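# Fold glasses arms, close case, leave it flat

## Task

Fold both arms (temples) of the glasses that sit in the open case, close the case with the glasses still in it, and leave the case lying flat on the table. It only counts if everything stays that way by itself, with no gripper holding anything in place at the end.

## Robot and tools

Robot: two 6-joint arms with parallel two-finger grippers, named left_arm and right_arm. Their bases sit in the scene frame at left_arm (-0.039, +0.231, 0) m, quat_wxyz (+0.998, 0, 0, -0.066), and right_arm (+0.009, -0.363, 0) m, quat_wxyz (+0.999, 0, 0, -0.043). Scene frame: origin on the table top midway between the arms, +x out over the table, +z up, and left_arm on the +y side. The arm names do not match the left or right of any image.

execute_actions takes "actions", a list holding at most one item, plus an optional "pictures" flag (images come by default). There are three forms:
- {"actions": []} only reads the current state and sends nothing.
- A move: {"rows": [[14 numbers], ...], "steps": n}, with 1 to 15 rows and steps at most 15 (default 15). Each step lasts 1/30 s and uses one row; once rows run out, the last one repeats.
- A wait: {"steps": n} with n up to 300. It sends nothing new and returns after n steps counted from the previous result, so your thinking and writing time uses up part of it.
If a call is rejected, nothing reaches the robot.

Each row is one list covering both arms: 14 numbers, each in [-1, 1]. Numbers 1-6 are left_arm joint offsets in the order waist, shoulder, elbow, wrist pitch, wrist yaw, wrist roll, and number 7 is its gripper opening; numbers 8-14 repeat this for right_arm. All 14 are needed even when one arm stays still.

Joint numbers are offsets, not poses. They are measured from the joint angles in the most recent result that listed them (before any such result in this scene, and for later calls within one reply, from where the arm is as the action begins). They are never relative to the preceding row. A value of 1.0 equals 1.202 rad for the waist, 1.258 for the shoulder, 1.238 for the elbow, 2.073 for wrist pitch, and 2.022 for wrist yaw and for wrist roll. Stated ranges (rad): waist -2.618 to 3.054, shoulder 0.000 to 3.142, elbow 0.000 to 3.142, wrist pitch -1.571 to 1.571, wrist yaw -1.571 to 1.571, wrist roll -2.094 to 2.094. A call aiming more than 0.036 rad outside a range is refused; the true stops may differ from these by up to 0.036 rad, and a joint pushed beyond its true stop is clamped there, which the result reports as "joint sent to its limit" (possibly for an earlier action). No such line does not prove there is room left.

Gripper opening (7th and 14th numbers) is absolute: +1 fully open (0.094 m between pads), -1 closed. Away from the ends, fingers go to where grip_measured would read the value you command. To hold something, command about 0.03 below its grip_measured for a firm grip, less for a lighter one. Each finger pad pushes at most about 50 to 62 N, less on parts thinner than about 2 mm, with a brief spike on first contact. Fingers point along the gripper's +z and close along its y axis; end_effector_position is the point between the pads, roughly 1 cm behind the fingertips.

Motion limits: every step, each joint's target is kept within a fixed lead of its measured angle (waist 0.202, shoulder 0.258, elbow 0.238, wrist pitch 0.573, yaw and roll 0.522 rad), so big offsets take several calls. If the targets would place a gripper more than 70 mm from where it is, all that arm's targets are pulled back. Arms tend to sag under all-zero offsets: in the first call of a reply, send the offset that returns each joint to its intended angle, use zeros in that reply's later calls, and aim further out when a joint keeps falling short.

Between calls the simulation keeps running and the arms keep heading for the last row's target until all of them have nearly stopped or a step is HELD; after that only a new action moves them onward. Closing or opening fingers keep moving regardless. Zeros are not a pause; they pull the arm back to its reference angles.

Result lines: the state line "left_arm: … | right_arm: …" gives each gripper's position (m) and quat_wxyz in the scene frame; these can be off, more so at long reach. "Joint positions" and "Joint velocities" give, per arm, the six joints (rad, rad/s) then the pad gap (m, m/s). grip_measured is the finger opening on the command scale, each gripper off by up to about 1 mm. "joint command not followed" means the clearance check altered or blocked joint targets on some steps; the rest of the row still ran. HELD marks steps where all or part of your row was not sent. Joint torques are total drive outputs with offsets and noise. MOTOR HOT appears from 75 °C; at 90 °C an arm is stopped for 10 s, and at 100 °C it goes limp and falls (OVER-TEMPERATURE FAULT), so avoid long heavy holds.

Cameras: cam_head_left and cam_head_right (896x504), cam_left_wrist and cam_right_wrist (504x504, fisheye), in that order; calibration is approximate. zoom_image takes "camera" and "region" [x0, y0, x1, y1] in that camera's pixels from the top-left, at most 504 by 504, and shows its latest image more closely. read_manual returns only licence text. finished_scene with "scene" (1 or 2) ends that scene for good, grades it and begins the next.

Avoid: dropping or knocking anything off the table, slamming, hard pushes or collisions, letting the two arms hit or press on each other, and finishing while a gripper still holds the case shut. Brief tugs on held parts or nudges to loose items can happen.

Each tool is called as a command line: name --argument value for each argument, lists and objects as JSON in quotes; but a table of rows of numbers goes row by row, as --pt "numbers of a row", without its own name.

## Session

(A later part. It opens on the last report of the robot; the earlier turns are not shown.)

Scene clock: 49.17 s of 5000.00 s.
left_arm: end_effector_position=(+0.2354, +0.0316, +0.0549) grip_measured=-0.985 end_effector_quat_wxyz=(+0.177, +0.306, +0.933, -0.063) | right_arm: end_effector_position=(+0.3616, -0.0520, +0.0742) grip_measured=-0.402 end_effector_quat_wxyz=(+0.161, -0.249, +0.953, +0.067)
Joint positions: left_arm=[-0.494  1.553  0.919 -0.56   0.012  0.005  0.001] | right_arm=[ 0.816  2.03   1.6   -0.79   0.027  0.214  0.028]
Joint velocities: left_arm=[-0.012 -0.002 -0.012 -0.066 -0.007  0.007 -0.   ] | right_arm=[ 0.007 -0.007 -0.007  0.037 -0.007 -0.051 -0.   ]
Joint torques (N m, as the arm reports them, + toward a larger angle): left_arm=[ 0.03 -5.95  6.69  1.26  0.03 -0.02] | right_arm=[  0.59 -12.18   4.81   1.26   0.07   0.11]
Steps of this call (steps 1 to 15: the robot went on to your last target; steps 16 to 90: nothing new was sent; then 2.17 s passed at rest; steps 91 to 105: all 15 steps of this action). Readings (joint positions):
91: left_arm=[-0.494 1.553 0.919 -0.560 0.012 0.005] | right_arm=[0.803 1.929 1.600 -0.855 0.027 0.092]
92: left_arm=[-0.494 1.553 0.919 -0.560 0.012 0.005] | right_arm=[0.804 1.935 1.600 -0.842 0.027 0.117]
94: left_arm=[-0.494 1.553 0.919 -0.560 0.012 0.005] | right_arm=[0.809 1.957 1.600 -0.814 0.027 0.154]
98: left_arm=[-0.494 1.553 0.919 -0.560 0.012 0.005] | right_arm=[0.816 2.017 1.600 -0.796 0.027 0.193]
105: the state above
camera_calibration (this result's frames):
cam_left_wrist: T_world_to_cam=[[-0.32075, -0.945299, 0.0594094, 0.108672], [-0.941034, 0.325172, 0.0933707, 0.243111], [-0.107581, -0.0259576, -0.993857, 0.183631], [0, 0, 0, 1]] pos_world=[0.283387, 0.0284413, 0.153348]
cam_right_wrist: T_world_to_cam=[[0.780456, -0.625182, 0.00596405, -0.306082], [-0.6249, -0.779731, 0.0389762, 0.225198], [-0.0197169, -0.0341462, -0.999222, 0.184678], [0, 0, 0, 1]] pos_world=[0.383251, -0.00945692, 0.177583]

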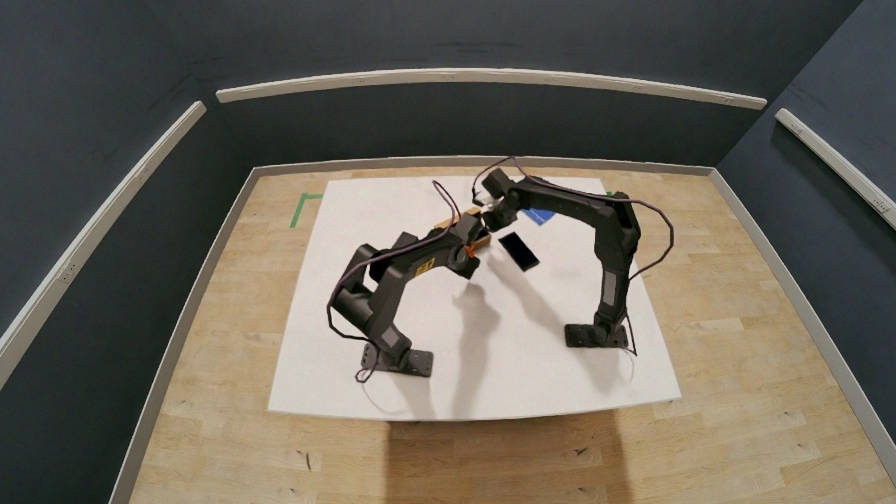

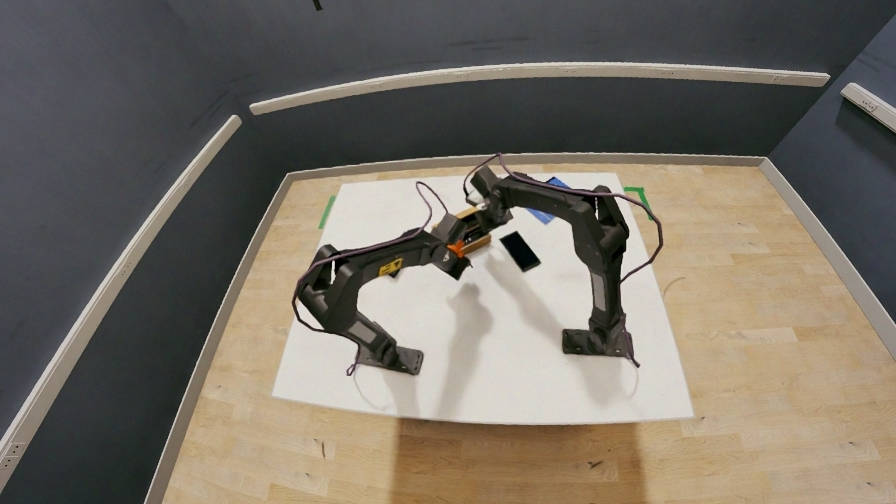

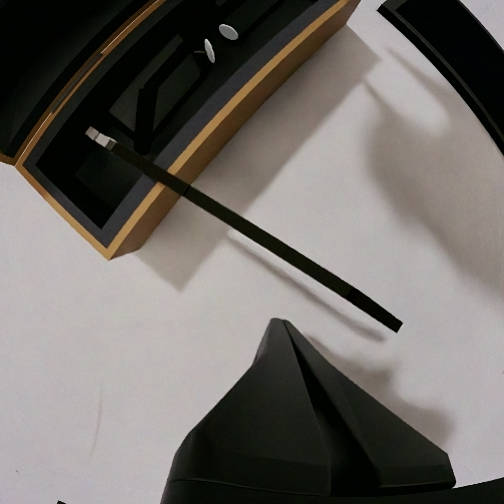

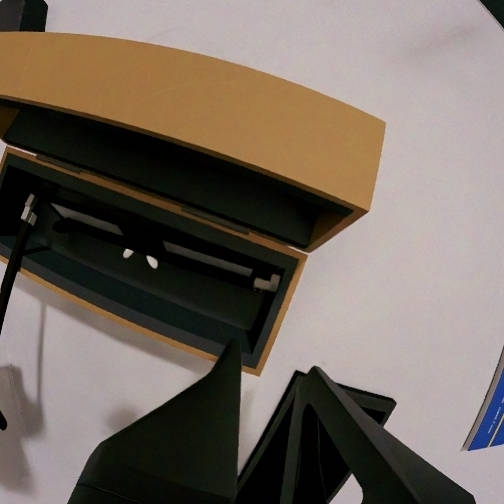

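Slightly forward, down, then close.

execute_actions --actions '[{"rows":[[0.03,0,0,0,0,-0.4,-1,0.013,0,0,0.03,0,0,-0.4],[0.03,0,0,0,0,-0.4,-1,0.013,0,0,0.03,0,0,-0.4],[0.03,0,0,0,0,-0.4,-1,0.013,0,0,0.03,0,0,-0.4],[0.03,0,0,0,0,-0.4,-1,0.013,0.02,0,0.03,0,0,-0.4],[0.03,0,0,0,0,-0.4,-1,0.013,0.035,0,0.03,0,0,-0.4],[0.03,0,0,0,0,-0.4,-1,0.013,0.048,0,0.03,0,0,-0.4]]}]'

execute_actions --actions '[{"rows":[[0,0,0,0,0,0,-1,0,0,0,0,0,0,-0.6],[0,0,0,0,0,0,-1,0,0,0,0,0,0,-0.75],[0,0,0,0,0,0,-1,0,0,0,0,0,0,-0.9]]}]'

Scene clock: 53.63 s of 5000.00 s.
left_arm: end_effector_position=(+0.2407, +0.0391, +0.0549) grip_measured=-0.985 end_effector_quat_wxyz=(+0.142, -0.080, +0.979, -0.123) | right_arm: end_effector_position=(+0.3660, -0.0480, +0.0464) grip_measured=-0.402 end_effector_quat_wxyz=(+0.150, -0.247, +0.955, +0.062)
Joint positions: left_arm=[-0.466  1.553  0.919 -0.56   0.014 -0.764  0.001] | right_arm=[ 0.816  2.099  1.6   -0.747  0.027  0.22   0.028]
Joint velocities: left_arm=[-0.007  0.012 -0.007 -0.007 -0.051 -0.227 -0.001] | right_arm=[-0.022 -0.017 -0.002  0.037  0.007  0.022 -0.001]
Joint torques (N m, as the arm reports them, + toward a larger angle): left_arm=[ 0.69 -5.93  6.59  1.29  0.01 -0.04] | right_arm=[  1.   -11.96   4.67   1.08   0.12  -0.06]
Steps of this call (steps 1 to 15: the robot went on to your last target; steps 16 to 90: nothing new was sent; then 0.97 s passed at rest; steps 91 to 105: all 15 steps of this action). Readings (joint positions):
91: left_arm=[-0.493 1.553 0.919 -0.560 0.013 -0.076] | right_arm=[0.816 2.030 1.600 -0.783 0.027 0.220]
92: left_arm=[-0.487 1.553 0.919 -0.560 0.014 -0.177] | right_arm=[0.816 2.030 1.600 -0.777 0.027 0.220]
94: left_arm=[-0.474 1.553 0.919 -0.560 0.014 -0.377] | right_arm=[0.816 2.032 1.600 -0.766 0.027 0.220]
98: left_arm=[-0.466 1.553 0.919 -0.560 0.014 -0.628] | right_arm=[0.816 2.065 1.600 -0.748 0.027 0.220]
105: the state above
camera_calibration (this result's frames):
cam_left_wrist: T_world_to_cam=[[0.419825, -0.86684, 0.268953, -0.0753072], [-0.8977, -0.352932, 0.26377, 0.252433], [-0.133724, -0.352176, -0.926331, 0.199759], [0, 0, 0, 1]] pos_world=[0.284937, 0.0941627, 0.138713]
cam_right_wrist: T_world_to_cam=[[0.777131, -0.629339, -0.000143653, -0.305601], [-0.628024, -0.77552, 0.0644569, 0.232344], [-0.0406766, -0.0500012, -0.99792, 0.163997], [0, 0, 0, 1]] pos_world=[0.39008, -0.0039387, 0.148636]

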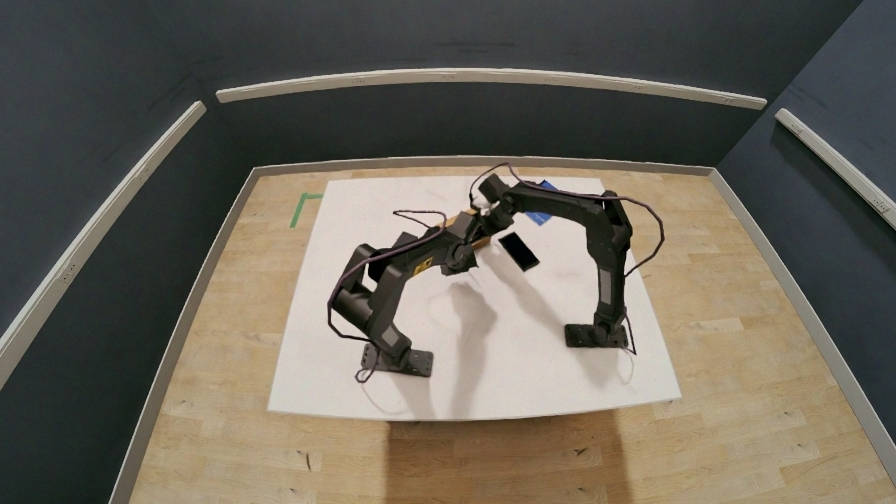

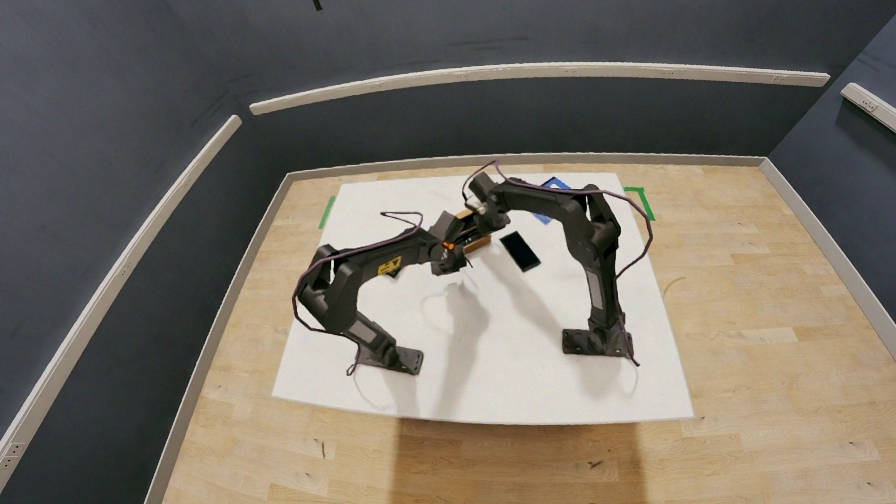

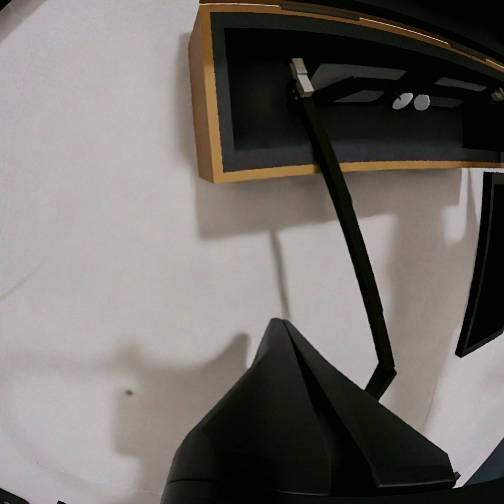

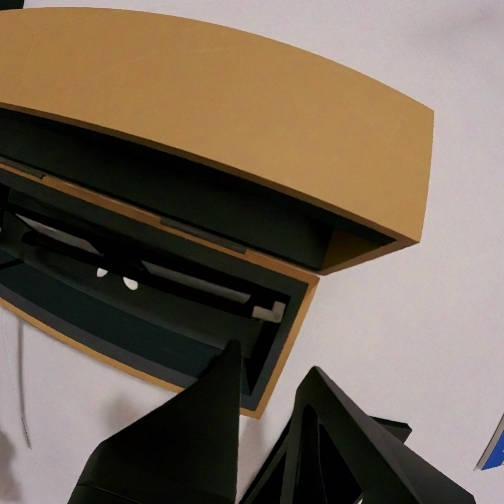

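Scene clock: 54.13 s of 5000.00 s.
left_arm: end_effector_position=(+0.2407, +0.0391, +0.0549) grip_measured=-0.985 end_effector_quat_wxyz=(+0.141, -0.081, +0.979, -0.123) | right_arm: end_effector_position=(+0.3661, -0.0480, +0.0464) grip_measured=-0.883 end_effector_quat_wxyz=(+0.150, -0.247, +0.955, +0.062)
Joint positions: left_arm=[-0.466  1.553  0.919 -0.56   0.014 -0.766  0.001] | right_arm=[ 0.816  2.099  1.6   -0.747  0.027  0.22   0.006]
Joint velocities: left_arm=[-0.017 -0.002 -0.007 -0.037 -0.022 -0.037 -0.001] | right_arm=[-0.002 -0.007 -0.012 -0.095 -0.051 -0.007  0.001]
Joint torques (N m, as the arm reports them, + toward a larger angle): left_arm=[-0.01 -5.88  6.64  1.28  0.02  0.  ] | right_arm=[ -0.19 -11.19   4.62   0.92   0.07  -0.03]
Steps of this call (steps 1 to 15: all 15 steps of this action). Readings (joint positions):
1: left_arm=[-0.466 1.553 0.919 -0.560 0.014 -0.766] | right_arm=[0.816 2.099 1.600 -0.747 0.027 0.220]
2: left_arm=[-0.466 1.553 0.919 -0.560 0.014 -0.766] | right_arm=[0.816 2.099 1.600 -0.747 0.027 0.220]
4: left_arm=[-0.466 1.553 0.919 -0.560 0.014 -0.766] | right_arm=[0.816 2.099 1.600 -0.747 0.027 0.220]
8: left_arm=[-0.466 1.553 0.919 -0.560 0.014 -0.766] | right_arm=[0.816 2.099 1.600 -0.747 0.027 0.220]
15: the state above
camera_calibration (this result's frames):
cam_left_wrist: T_world_to_cam=[[0.421144, -0.866121, 0.269205, -0.0756666], [-0.89711, -0.354085, 0.264229, 0.252311], [-0.133533, -0.352785, -0.926127, 0.199726], [0, 0, 0, 1]] pos_world=[0.284887, 0.0942634, 0.138673]
cam_right_wrist: T_world_to_cam=[[0.777054, -0.629434, 0.000213322, -0.305661], [-0.628133, -0.775427, 0.0645143, 0.232375], [-0.0404421, -0.0502651, -0.997917, 0.163899], [0, 0, 0, 1]] pos_world=[0.390106, -0.00396511, 0.148631]

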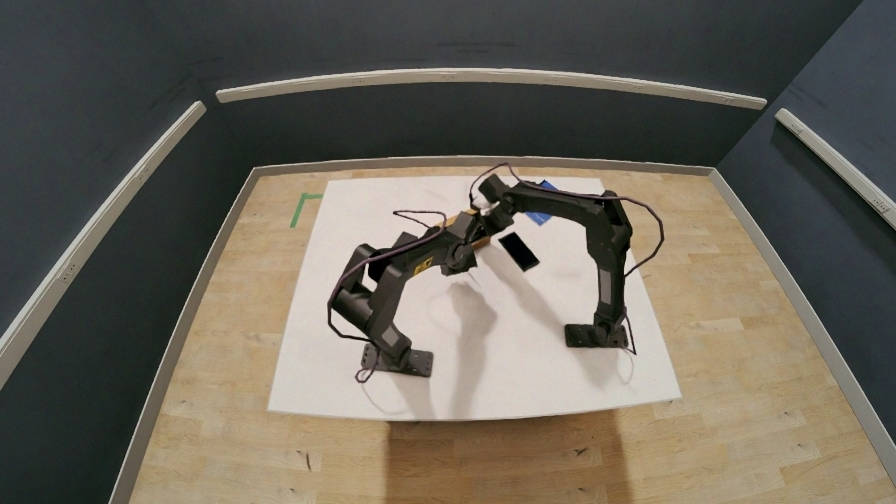

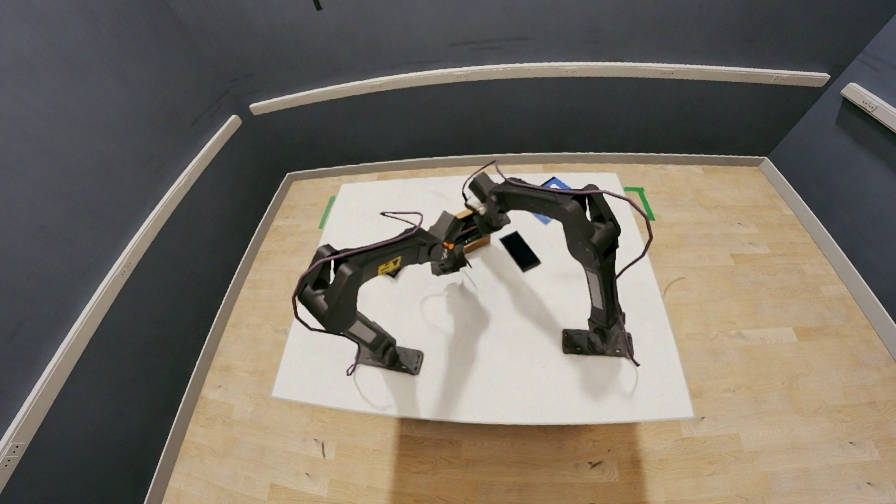

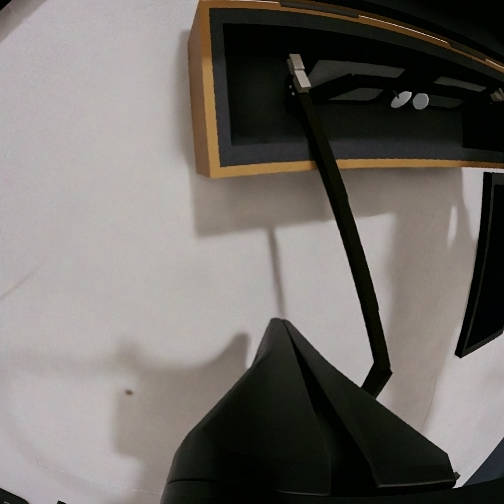

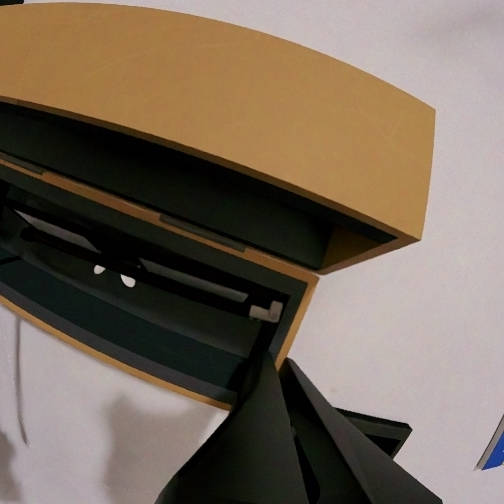

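execute_actions --actions '[{"rows":[[0,0.008,0,0.017,0,0,-1,0,0,0,0,0,0,-0.93],[0,0.016,0,0.034,0,0,-1,0,0,0,0,0,0,-0.93],[0,0.024,0,0.05,0,0,-1,0,0,0,0,0,0,-0.93],[0,0.032,0,0.07,0,0,-1,0,0,0,0,0,0,-0.93],[0,0.04,0,0.085,0,0,-1,0,0,0,0,0,0,-0.93],[0,0.048,0,0.1,0,0,-1,0,0,0,0,0,0,-0.93],[0,0.056,0,0.12,0,0,-1,0,0,0,0,0,0,-0.93],[0,0.064,0,0.135,0,0,-1,0,0,0,0,0,0,-0.93],[0,0.072,0,0.15,0,0,-1,0,0,0,0,0,0,-0.93],[0,0.08,0,0.17,0,0,-1,0,0,0,0,0,0,-0.93]]}]' --pictures false

execute_actions --actions '[{"steps":15}]'

Scene clock: 59.20 s of 5000.00 s.
left_arm: end_effector_position=(+0.2882, +0.0068, +0.0541) grip_measured=-0.985 end_effector_quat_wxyz=(+0.214, -0.079, +0.956, -0.182) | right_arm: end_effector_position=(+0.3662, -0.0481, +0.0464) grip_measured=-0.889 end_effector_quat_wxyz=(+0.150, -0.247, +0.955, +0.061)
Joint positions: left_arm=[-0.466  1.648  0.919 -0.272  0.014 -0.766  0.001] | right_arm=[ 0.816  2.099  1.6   -0.747  0.028  0.22   0.005]
Joint velocities: left_arm=[-0.012 -0.027 -0.007  0.388 -0.007 -0.037 -0.   ] | right_arm=[ 0.002 -0.012 -0.002  0.007 -0.037 -0.051 -0.001]
Joint torques (N m, as the arm reports them, + toward a larger angle): left_arm=[ 0.   -6.51  6.64  1.8   0.02  0.  ] | right_arm=[ -0.21 -11.38   4.63   0.97   0.04   0.  ]
Steps of this call (steps 1 to 15: the robot went on to your last target; steps 16 to 90: nothing new was sent; then 1.57 s passed at rest; steps 91 to 105: all 15 steps of this action). Readings (joint positions):
91: left_arm=[-0.466 1.553 0.919 -0.558 0.014 -0.766] | right_arm=[0.816 2.099 1.600 -0.747 0.027 0.220]
92: left_arm=[-0.466 1.554 0.919 -0.550 0.014 -0.766] | right_arm=[0.816 2.099 1.600 -0.747 0.027 0.220]
94: left_arm=[-0.466 1.563 0.919 -0.517 0.014 -0.766] | right_arm=[0.816 2.099 1.600 -0.747 0.027 0.220]
98: left_arm=[-0.466 1.605 0.919 -0.415 0.014 -0.766] | right_arm=[0.816 2.099 1.600 -0.747 0.027 0.220]
105: the state above

Scene clock: 59.70 s of 5000.00 s.
left_arm: end_effector_position=(+0.2974, +0.0006, +0.0616) grip_measured=-0.985 end_effector_quat_wxyz=(+0.234, -0.078, +0.949, -0.198) | right_arm: end_effector_position=(+0.3662, -0.0481, +0.0464) grip_measured=-0.889 end_effector_quat_wxyz=(+0.150, -0.247, +0.955, +0.061)
Joint positions: left_arm=[-0.466  1.648  0.919 -0.218  0.014 -0.766  0.001] | right_arm=[ 0.816  2.099  1.6   -0.747  0.028  0.22   0.005]
Joint velocities: left_arm=[-0.012  0.002 -0.007 -0.037 -0.051  0.022 -0.   ] | right_arm=[-0.007 -0.017 -0.012  0.022  0.022  0.022 -0.001]
Joint torques (N m, as the arm reports them, + toward a larger angle): left_arm=[ 0.04 -6.53  6.82  1.79  0.    0.  ] | right_arm=[ -0.08 -11.22   4.74   0.96   0.08   0.02]
Steps of this call (steps 1 to 15: the robot went on to your last target). Readings (joint positions):
1: left_arm=[-0.466 1.648 0.919 -0.262 0.014 -0.766] | right_arm=[0.816 2.099 1.600 -0.747 0.028 0.220]
2: left_arm=[-0.466 1.648 0.919 -0.254 0.014 -0.766] | right_arm=[0.816 2.099 1.600 -0.747 0.028 0.220]
4: left_arm=[-0.466 1.648 0.919 -0.243 0.014 -0.766] | right_arm=[0.816 2.099 1.600 -0.747 0.028 0.220]
8: left_arm=[-0.466 1.648 0.919 -0.231 0.014 -0.766] | right_arm=[0.816 2.099 1.600 -0.747 0.028 0.220]
15: the state above
camera_calibration (this result's frames):
cam_left_wrist: T_world_to_cam=[[0.34598, -0.814983, 0.464865, -0.124501], [-0.936851, -0.327047, 0.123895, 0.3082], [0.0510607, -0.478375, -0.87667, 0.142025], [0, 0, 0, 1]] pos_world=[0.324561, 0.067271, 0.144201]
cam_right_wrist: T_world_to_cam=[[0.776901, -0.629622, 0.000927294, -0.305781], [-0.628353, -0.775239, 0.0646291, 0.232436], [-0.0399731, -0.0507931, -0.997909, 0.163704], [0, 0, 0, 1]] pos_world=[0.390157, -0.00401794, 0.148623]

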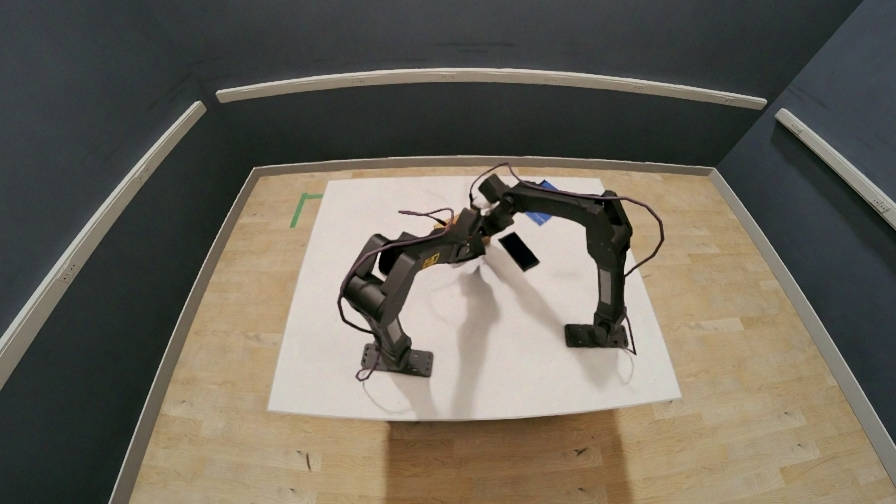

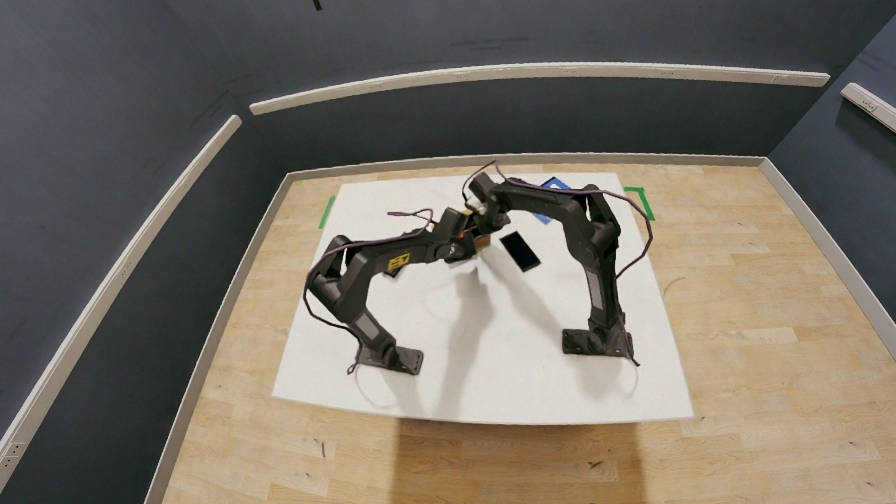

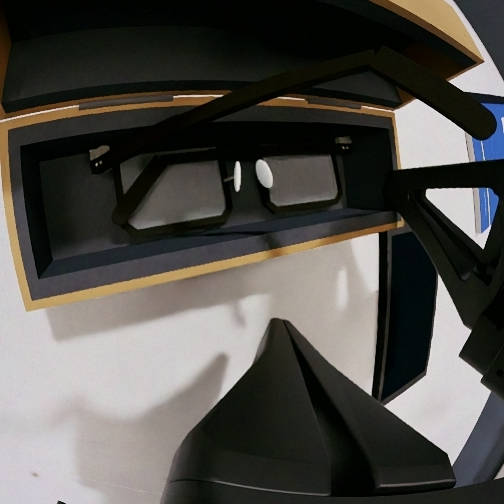

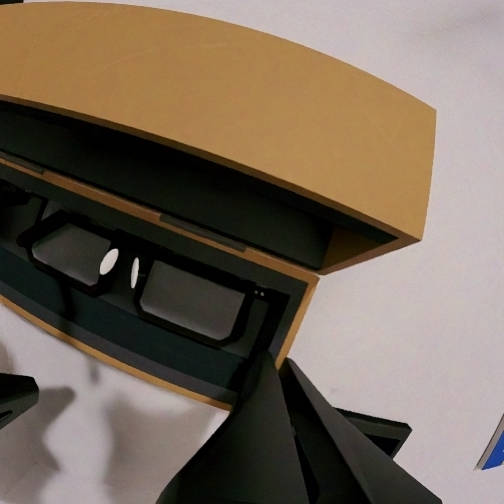

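execute_actions --actions '[{"rows":[[0,-0.2,-0.1,-0.3,0,0,-1,0,0,0,0,0,0,-0.5],[0,-0.2,-0.1,-0.3,0,0,-1,0,0,0,0,0,0,-0.5],[0,-0.2,-0.1,-0.3,0,0,-1,0,0,0,0,0,0,-0.5],[0,-0.2,-0.1,-0.3,0,0,-1,0,-0.1,0,0,0,0,-0.5]]}]' --pictures false

execute_actions --actions '[{"rows":[[0.8,-0.1,0,0,0,0,-1,0,-0.35,-0.45,0.25,0,-0.1,-1]]}]' --pictures false

execute_actions --actions '[{"steps":20}]'

Scene clock: 65.13 s of 5000.00 s.
left_arm: end_effector_position=(+0.1725, +0.0855, +0.0471) grip_measured=-0.985 end_effector_quat_wxyz=(+0.065, -0.083, +0.992, -0.062) | right_arm: end_effector_position=(+0.3674, -0.0470, +0.0990) grip_measured=-0.502 end_effector_quat_wxyz=(+0.197, -0.243, +0.946, +0.086)
Joint positions: left_arm=[-0.466  1.405  0.81  -0.797  0.014 -0.766  0.001] | right_arm=[ 0.816  1.976  1.59  -0.753  0.028  0.22   0.023]
Joint velocities: left_arm=[-0.017 -0.007  0.002 -0.198 -0.051 -0.037 -0.   ] | right_arm=[ 0.007 -0.017  0.002 -0.037  0.022  0.037 -0.   ]
Joint torques (N m, as the arm reports them, + toward a larger angle): left_arm=[-0.03 -4.79  5.12  0.72  0.02  0.  ] | right_arm=[ -0.12 -10.59   5.38   1.15   0.05  -0.05]
Steps of this call (steps 1 to 15: the robot went on to your last target; steps 16 to 90: nothing new was sent; then 1.93 s passed at rest; steps 91 to 105: all 15 steps of this action). Readings (joint positions):
91: left_arm=[-0.466 1.632 0.913 -0.243 0.014 -0.766] | right_arm=[0.816 2.099 1.600 -0.747 0.028 0.220]
92: left_arm=[-0.466 1.596 0.896 -0.298 0.014 -0.766] | right_arm=[0.816 2.099 1.600 -0.747 0.028 0.220]
94: left_arm=[-0.466 1.511 0.861 -0.426 0.014 -0.766] | right_arm=[0.816 2.091 1.597 -0.747 0.028 0.220]
98: left_arm=[-0.466 1.408 0.823 -0.656 0.014 -0.766] | right_arm=[0.816 2.016 1.590 -0.755 0.028 0.220]
105: the state above

Scene clock: 65.63 s of 5000.00 s.
left_arm: end_effector_position=(+0.2107, +0.3256, +0.0756) grip_measured=-0.985 end_effector_quat_wxyz=(+0.151, -0.527, +0.836, -0.035) | right_arm: end_effector_position=(+0.3343, -0.0766, +0.1485) grip_measured=-0.984 end_effector_quat_wxyz=(+0.368, -0.310, +0.866, +0.133)
Joint positions: left_arm=[ 0.493  1.287  0.807 -0.78   0.007 -0.765  0.001] | right_arm=[ 0.816  1.531  1.044 -0.279  0.028  0.031  0.001]
Joint velocities: left_arm=[ 0.369 -0.002  0.002 -0.051 -0.037  0.066 -0.   ] | right_arm=[-0.007 -0.002 -0.012  0.095 -0.007 -0.051 -0.   ]
Joint torques (N m, as the arm reports them, + toward a larger angle): left_arm=[-1.86 -4.26  7.01  0.96  0.19 -0.02] | right_arm=[-0.05 -6.34  4.47  1.92  0.07 -0.07]
Steps of this call (steps 1 to 15: all 15 steps of this action). Readings (joint positions):
1: left_arm=[-0.441 1.392 0.809 -0.798 0.029 -0.765] | right_arm=[0.816 1.947 1.541 -0.676 0.028 0.193]
2: left_arm=[-0.382 1.366 0.807 -0.799 0.035 -0.765] | right_arm=[0.816 1.892 1.455 -0.580 0.028 0.162]
4: left_arm=[-0.234 1.312 0.807 -0.789 0.033 -0.765] | right_arm=[0.816 1.741 1.276 -0.455 0.028 0.112]
8: left_arm=[0.066 1.287 0.807 -0.781 0.026 -0.765] | right_arm=[0.816 1.527 1.068 -0.354 0.028 0.059]
15: the state above

Scene clock: 66.30 s of 5000.00 s.
left_arm: end_effector_position=(+0.2103, +0.3266, +0.0756) grip_measured=-0.985 end_effector_quat_wxyz=(+0.151, -0.529, +0.834, -0.035) | right_arm: end_effector_position=(+0.3371, -0.0741, +0.1524) grip_measured=-0.984 end_effector_quat_wxyz=(+0.378, -0.311, +0.861, +0.136)
Joint positions: left_arm=[ 0.499  1.287  0.807 -0.78   0.01  -0.765  0.001] | right_arm=[ 0.816  1.531  1.044 -0.256  0.028  0.024  0.001]
Joint velocities: left_arm=[ 0.002 -0.012 -0.002 -0.037  0.066  0.007  0.   ] | right_arm=[ 0.002  0.002 -0.012 -0.051  0.022 -0.022  0.001]
Joint torques (N m, as the arm reports them, + toward a larger angle): left_arm=[-0.26 -4.12  7.01  0.98  0.07 -0.02] | right_arm=[-0.11 -6.29  4.46  1.84  0.05 -0.06]
Steps of this call (steps 1 to 20: the robot went on to your last target). Readings (joint positions):
1: left_arm=[0.499 1.287 0.807 -0.780 0.007 -0.765] | right_arm=[0.816 1.531 1.044 -0.275 0.028 0.029]
2: left_arm=[0.499 1.287 0.807 -0.780 0.008 -0.765] | right_arm=[0.816 1.531 1.044 -0.270 0.028 0.028]
4: left_arm=[0.499 1.287 0.807 -0.780 0.009 -0.765] | right_arm=[0.816 1.531 1.044 -0.264 0.028 0.027]
8: left_arm=[0.499 1.287 0.807 -0.780 0.009 -0.765] | right_arm=[0.816 1.531 1.044 -0.259 0.028 0.025]
20: the state above
camera_calibration (this result's frames):
cam_left_wrist: T_world_to_cam=[[0.967111, -0.141433, 0.211409, -0.16656], [-0.201365, -0.933519, 0.296639, 0.361836], [0.1554, -0.329453, -0.931296, 0.248244], [0, 0, 0, 1]] pos_world=[0.195366, 0.396009, 0.159066]
cam_right_wrist: T_world_to_cam=[[0.825947, -0.520753, 0.215937, -0.340915], [-0.421219, -0.824637, -0.377556, 0.181077], [0.374683, 0.220884, -0.900457, 0.13255], [0, 0, 0, 1]] pos_world=[0.308186, -0.0574878, 0.261338]

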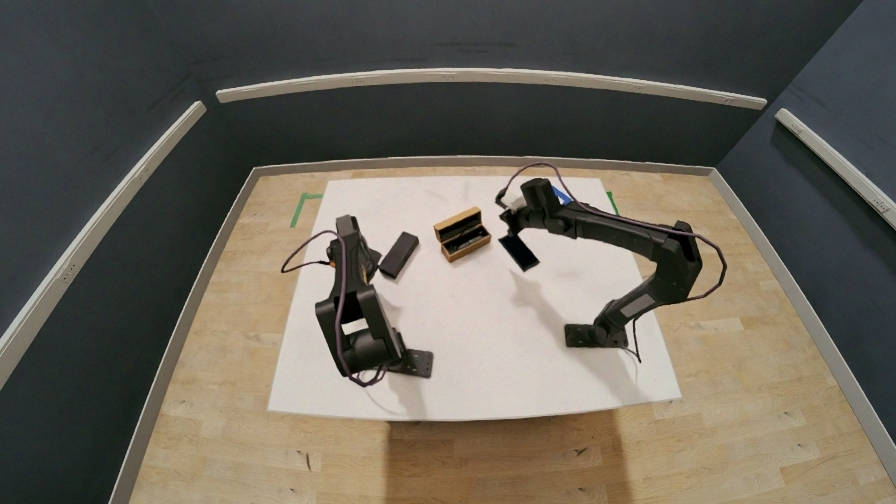

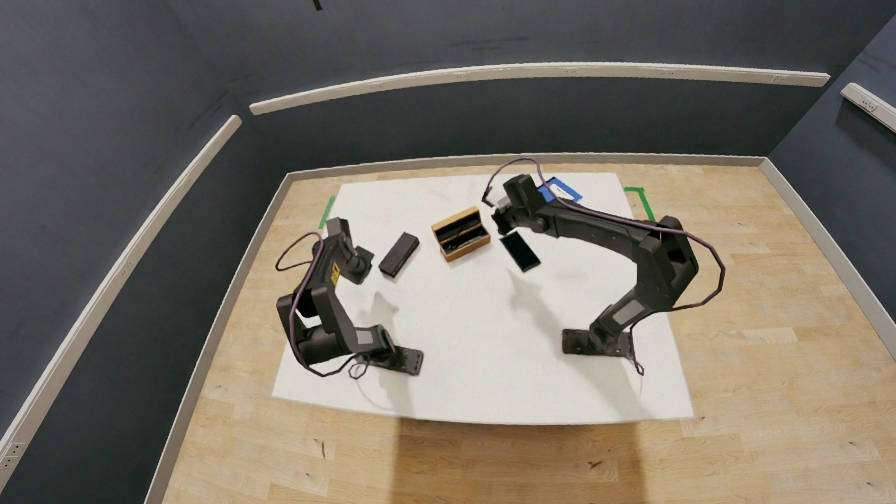

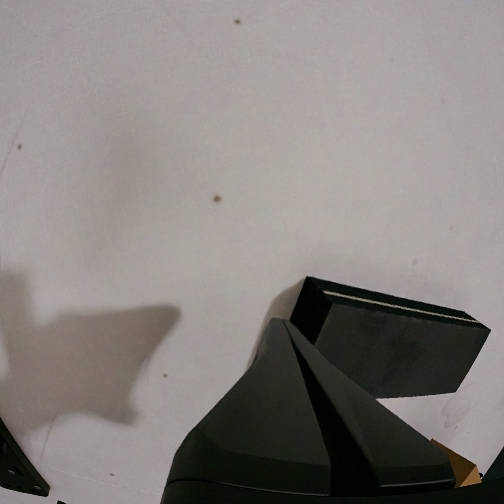

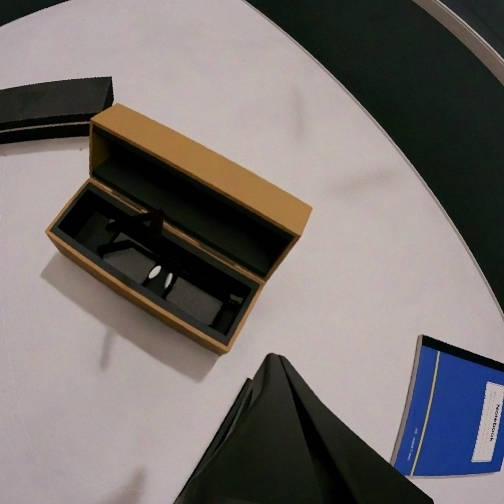

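execute_actions --actions '[{"rows":[[-0.665,0,0,0,0,0.378,-1,-0.15,-0.15,0,0,0,0,-1]]}]' --pictures false

execute_actions --actions '[{"rows":[[0,0,-0.04,0.2,0,0,-1,0,0,0,0,0,0,-1],[0,0,-0.04,0.3,0,0,-1,0,0,0,0,0,0,-1],[0,0.03,-0.04,0.4,0,0,-1,0,0,0,0,0,0,-1],[0,0.06,-0.04,0.4,0,0,-1,0,0,0,0,0,0,-1],[0,0.09,-0.04,0.4,0,0,-1,0,0,0,0,0,0,-1],[0,0.12,-0.04,0.4,0,0,-1,0,0,0,0,0,0,-1],[0,0.15,-0.04,0.4,0,0,-1,0,0,0,0,0,0,-1],[0,0.18,-0.04,0.4,0,0,-1,0,0,0,0,0,0,-1]]}]' --pictures false

execute_actions --actions '[{"steps":15}]'

Scene clock: 75.63 s of 5000.00 s.
left_arm: end_effector_position=(+0.2038, +0.1147, +0.0765) grip_measured=-0.985 end_effector_quat_wxyz=(+0.153, +0.197, +0.967, -0.049) | right_arm: end_effector_position=(+0.3732, -0.1496, +0.2269) grip_measured=-0.984 end_effector_quat_wxyz=(+0.469, -0.216, +0.848, +0.120)
Joint positions: left_arm=[-0.305  1.287  0.807 -0.769  0.023 -0.038  0.001] | right_arm=[ 0.627  1.341  1.034 -0.253  0.035  0.023  0.001]
Joint velocities: left_arm=[-0.012 -0.012 -0.007 -0.037 -0.125  0.227  0.   ] | right_arm=[ 0.002 -0.002 -0.012 -0.022 -0.022 -0.007 -0.   ]
Joint torques (N m, as the arm reports them, + toward a larger angle): left_arm=[ 0.27 -3.53  6.83  1.03 -0.01  0.07] | right_arm=[ 0.48 -5.08  6.2   1.77 -0.06  0.04]
Steps of this call (steps 1 to 15: the robot went on to your last target; steps 16 to 90: nothing new was sent; then 5.83 s passed at rest; steps 91 to 105: all 15 steps of this action). Readings (joint positions):
91: left_arm=[0.472 1.287 0.807 -0.780 -0.005 -0.685] | right_arm=[0.803 1.520 1.042 -0.257 0.020 0.023]
92: left_arm=[0.413 1.287 0.807 -0.779 -0.009 -0.586] | right_arm=[0.777 1.498 1.037 -0.265 0.014 0.023]
94: left_arm=[0.266 1.287 0.807 -0.774 -0.005 -0.393] | right_arm=[0.700 1.436 1.034 -0.272 0.016 0.023]
98: left_arm=[-0.032 1.287 0.807 -0.769 0.004 -0.164] | right_arm=[0.626 1.344 1.034 -0.253 0.036 0.023]
105: the state above

Scene clock: 76.13 s of 5000.00 s.
left_arm: end_effector_position=(+0.3311, +0.0554, +0.0908) grip_measured=-0.985 end_effector_quat_wxyz=(+0.388, +0.186, +0.897, -0.104) | right_arm: end_effector_position=(+0.3732, -0.1496, +0.2269) grip_measured=-0.984 end_effector_quat_wxyz=(+0.469, -0.216, +0.848, +0.120)
Joint positions: left_arm=[-0.305  1.522  0.772  0.007  0.023 -0.037  0.001] | right_arm=[ 0.627  1.341  1.034 -0.253  0.035  0.023  0.001]
Joint velocities: left_arm=[ 0.002  0.002 -0.012  0.476  0.037  0.022 -0.001] | right_arm=[ 0.002 -0.007 -0.007  0.066  0.022  0.007  0.   ]
Joint torques (N m, as the arm reports them, + toward a larger angle): left_arm=[ 0.04 -6.67  5.78  1.9   0.02 -0.01] | right_arm=[-0.24 -5.11  5.26  1.86  0.04 -0.01]
Steps of this call (steps 1 to 15: all 15 steps of this action). Readings (joint positions):
1: left_arm=[-0.305 1.287 0.797 -0.726 0.023 -0.037] | right_arm=[0.627 1.341 1.034 -0.253 0.035 0.023]
2: left_arm=[-0.305 1.288 0.783 -0.643 0.023 -0.037] | right_arm=[0.627 1.341 1.034 -0.253 0.035 0.023]
4: left_arm=[-0.305 1.306 0.772 -0.471 0.023 -0.037] | right_arm=[0.627 1.341 1.034 -0.253 0.035 0.023]
8: left_arm=[-0.305 1.430 0.772 -0.135 0.023 -0.037] | right_arm=[0.627 1.341 1.034 -0.253 0.035 0.023]
15: the state above

Scene clock: 76.63 s of 5000.00 s.
left_arm: end_effector_position=(+0.3376, +0.0524, +0.0989) grip_measured=-0.985 end_effector_quat_wxyz=(+0.407, +0.184, +0.888, -0.109) | right_arm: end_effector_position=(+0.3732, -0.1496, +0.2269) grip_measured=-0.984 end_effector_quat_wxyz=(+0.469, -0.216, +0.848, +0.120)
Joint positions: left_arm=[-0.305  1.522  0.772  0.05   0.023 -0.037  0.001] | right_arm=[ 0.627  1.341  1.034 -0.253  0.035  0.023  0.001]
Joint velocities: left_arm=[-0.002 -0.002 -0.017 -0.007 -0.022 -0.066  0.   ] | right_arm=[-0.007 -0.012  0.007  0.007 -0.037  0.037 -0.001]
Joint torques (N m, as the arm reports them, + toward a larger angle): left_arm=[-0.06 -6.62  5.77  2.1   0.04 -0.03] | right_arm=[ 0.   -5.32  5.5   1.85  0.04 -0.02]
Steps of this call (steps 1 to 15: the robot went on to your last target). Readings (joint positions):
1: left_arm=[-0.305 1.522 0.772 0.017 0.023 -0.037] | right_arm=[0.627 1.341 1.034 -0.253 0.035 0.023]
2: left_arm=[-0.305 1.522 0.772 0.025 0.023 -0.037] | right_arm=[0.627 1.341 1.034 -0.253 0.035 0.023]
4: left_arm=[-0.305 1.522 0.772 0.036 0.023 -0.037] | right_arm=[0.627 1.341 1.034 -0.253 0.035 0.023]
8: left_arm=[-0.305 1.522 0.772 0.045 0.023 -0.037] | right_arm=[0.627 1.341 1.034 -0.253 0.035 0.023]
15: the state above
camera_calibration (this result's frames):
cam_left_wrist: T_world_to_cam=[[-0.172012, -0.958158, 0.228789, 0.0921945], [-0.930855, 0.0820932, -0.356047, 0.382224], [0.322367, -0.274214, -0.906028, 0.0980289], [0, 0, 0, 1]] pos_world=[0.340052, 0.0838398, 0.203813]
cam_right_wrist: T_world_to_cam=[[0.671487, -0.691878, 0.265349, -0.40531], [-0.499443, -0.6871, -0.527684, 0.245988], [0.547414, 0.221806, -0.806932, 0.117164], [0, 0, 0, 1]] pos_world=[0.33088, -0.137395, 0.331896]

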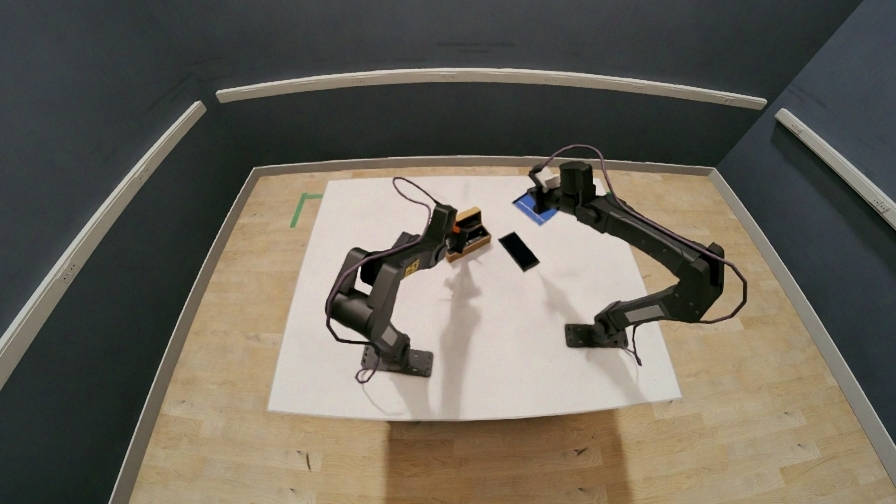

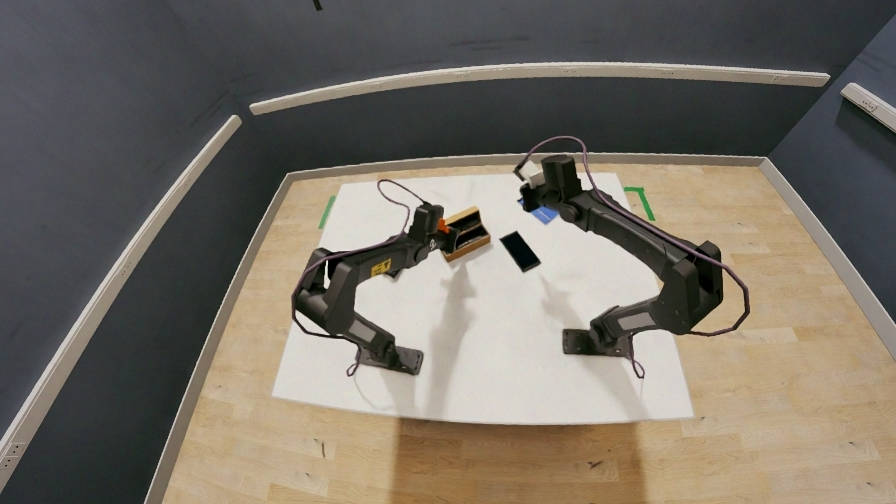

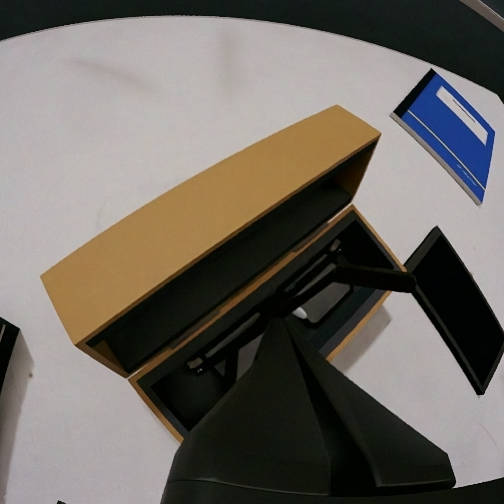

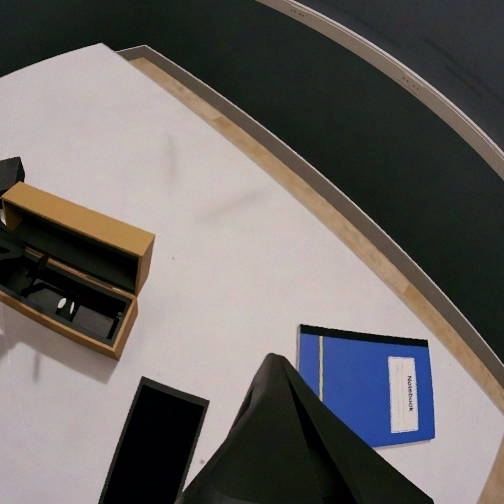

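execute_actions --actions '[{"rows":[[0.03,0,0,0,0,0,-1,0,0,0,0,0,0,-1],[0.03,0,0,0,0,0,-1,0,0,0,0,0,0,-1],[0.03,0,0,0,0,0,-1,0,0,0,0,0,0,-1],[0.03,0.02,0.02,0,0,0,-1,0,0,0,0,0,0,-1],[0.03,0.04,0.035,0,0,0,-1,0,0,0,0,0,0,-1],[0.03,0.06,0.05,0,0,0,-1,0,0,0,0,0,0,-1],[0.03,0.08,0.06,0,0,0,-1,0,0,0,0,0,0,-1],[0.02,0.1,0.07,0,0,0,-1,0,0,0,0,0,0,-1],[0.01,0.12,0.08,0,0,0,-1,0,0,0,0,0,0,-1],[0.01,0.14,0.09,0,0,0,-1,0,0,0,0,0,0,-1],[0.01,0.16,0.1,0,0,0,-1,0,0,0,0,0,0,-1]]}]'

Scene clock: 82.83 s of 5000.00 s.
left_arm: end_effector_position=(+0.3624, +0.0509, +0.0587) grip_measured=-0.985 end_effector_quat_wxyz=(+0.368, +0.178, +0.908, -0.097) | right_arm: end_effector_position=(+0.3732, -0.1496, +0.2269) grip_measured=-0.984 end_effector_quat_wxyz=(+0.469, -0.216, +0.848, +0.120)
Joint positions: left_arm=[-0.283  1.719  0.869  0.059  0.026 -0.038  0.001] | right_arm=[ 0.627  1.341  1.034 -0.253  0.035  0.023  0.001]
Joint velocities: left_arm=[-0.017 -0.007  0.007 -0.007 -0.066  0.051 -0.   ] | right_arm=[-0.012 -0.017 -0.002 -0.007  0.022 -0.007 -0.001]
Joint torques (N m, as the arm reports them, + toward a larger angle): left_arm=[-0.8  -7.02  8.72  1.83 -0.02  0.  ] | right_arm=[-0.08 -5.07  5.42  1.82  0.08 -0.01]
Steps of this call (steps 1 to 15: the robot went on to your last target; steps 16 to 90: nothing new was sent; then 2.70 s passed at rest; steps 91 to 105: all 15 steps of this action). Readings (joint positions):
91: left_arm=[-0.302 1.522 0.772 0.051 0.024 -0.037] | right_arm=[0.627 1.341 1.034 -0.253 0.035 0.023]
92: left_arm=[-0.296 1.522 0.772 0.051 0.024 -0.037] | right_arm=[0.627 1.341 1.034 -0.253 0.035 0.023]
94: left_arm=[-0.284 1.524 0.772 0.051 0.024 -0.037] | right_arm=[0.627 1.341 1.034 -0.253 0.035 0.023]
98: left_arm=[-0.277 1.590 0.812 0.052 0.024 -0.037] | right_arm=[0.627 1.341 1.034 -0.253 0.035 0.023]
105: the state above
camera_calibration (this result's frames):
cam_left_wrist: T_world_to_cam=[[-0.134712, -0.968799, 0.208042, 0.0924726], [-0.958638, 0.0742974, -0.274758, 0.396824], [0.250729, -0.23645, -0.938737, 0.0791924], [0, 0, 0, 1]] pos_world=[0.373012, 0.0788294, 0.164133]
cam_right_wrist: T_world_to_cam=[[0.671487, -0.691878, 0.265349, -0.40531], [-0.499443, -0.6871, -0.527684, 0.245988], [0.547414, 0.221806, -0.806932, 0.117164], [0, 0, 0, 1]] pos_world=[0.33088, -0.137395, 0.331896]

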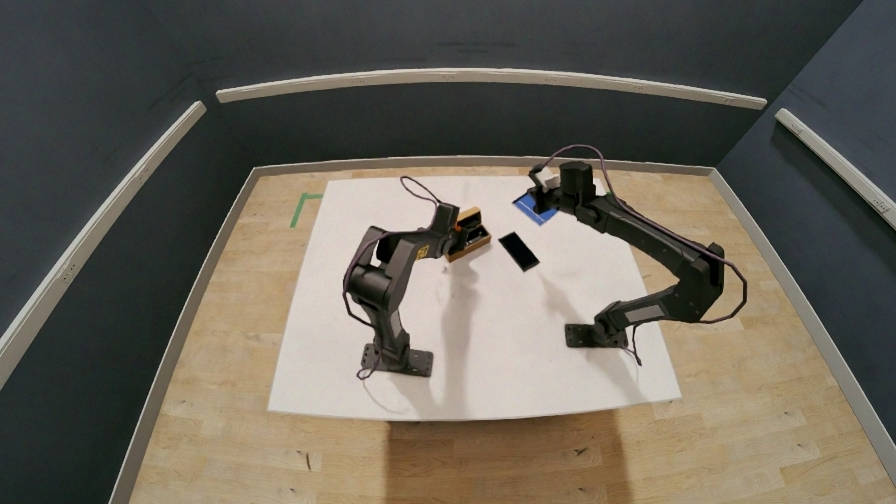

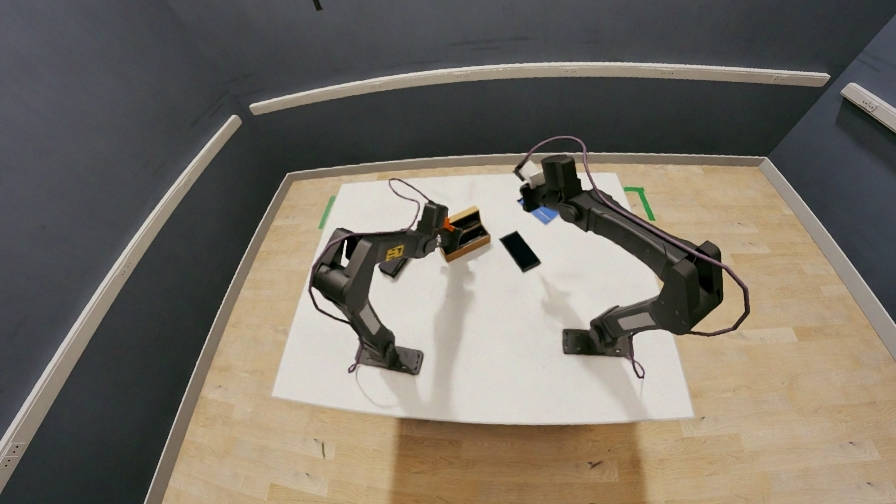

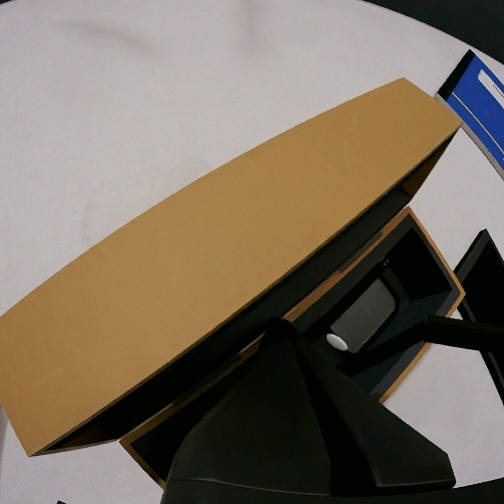

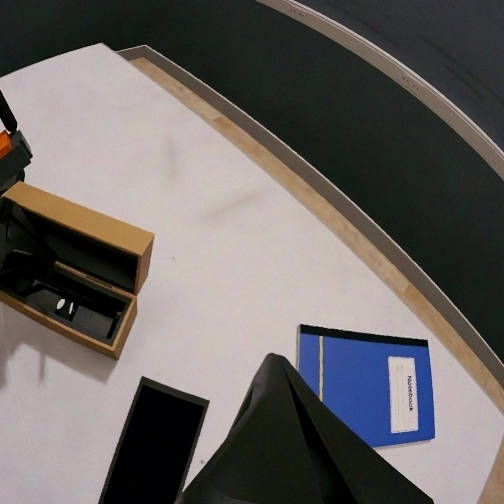

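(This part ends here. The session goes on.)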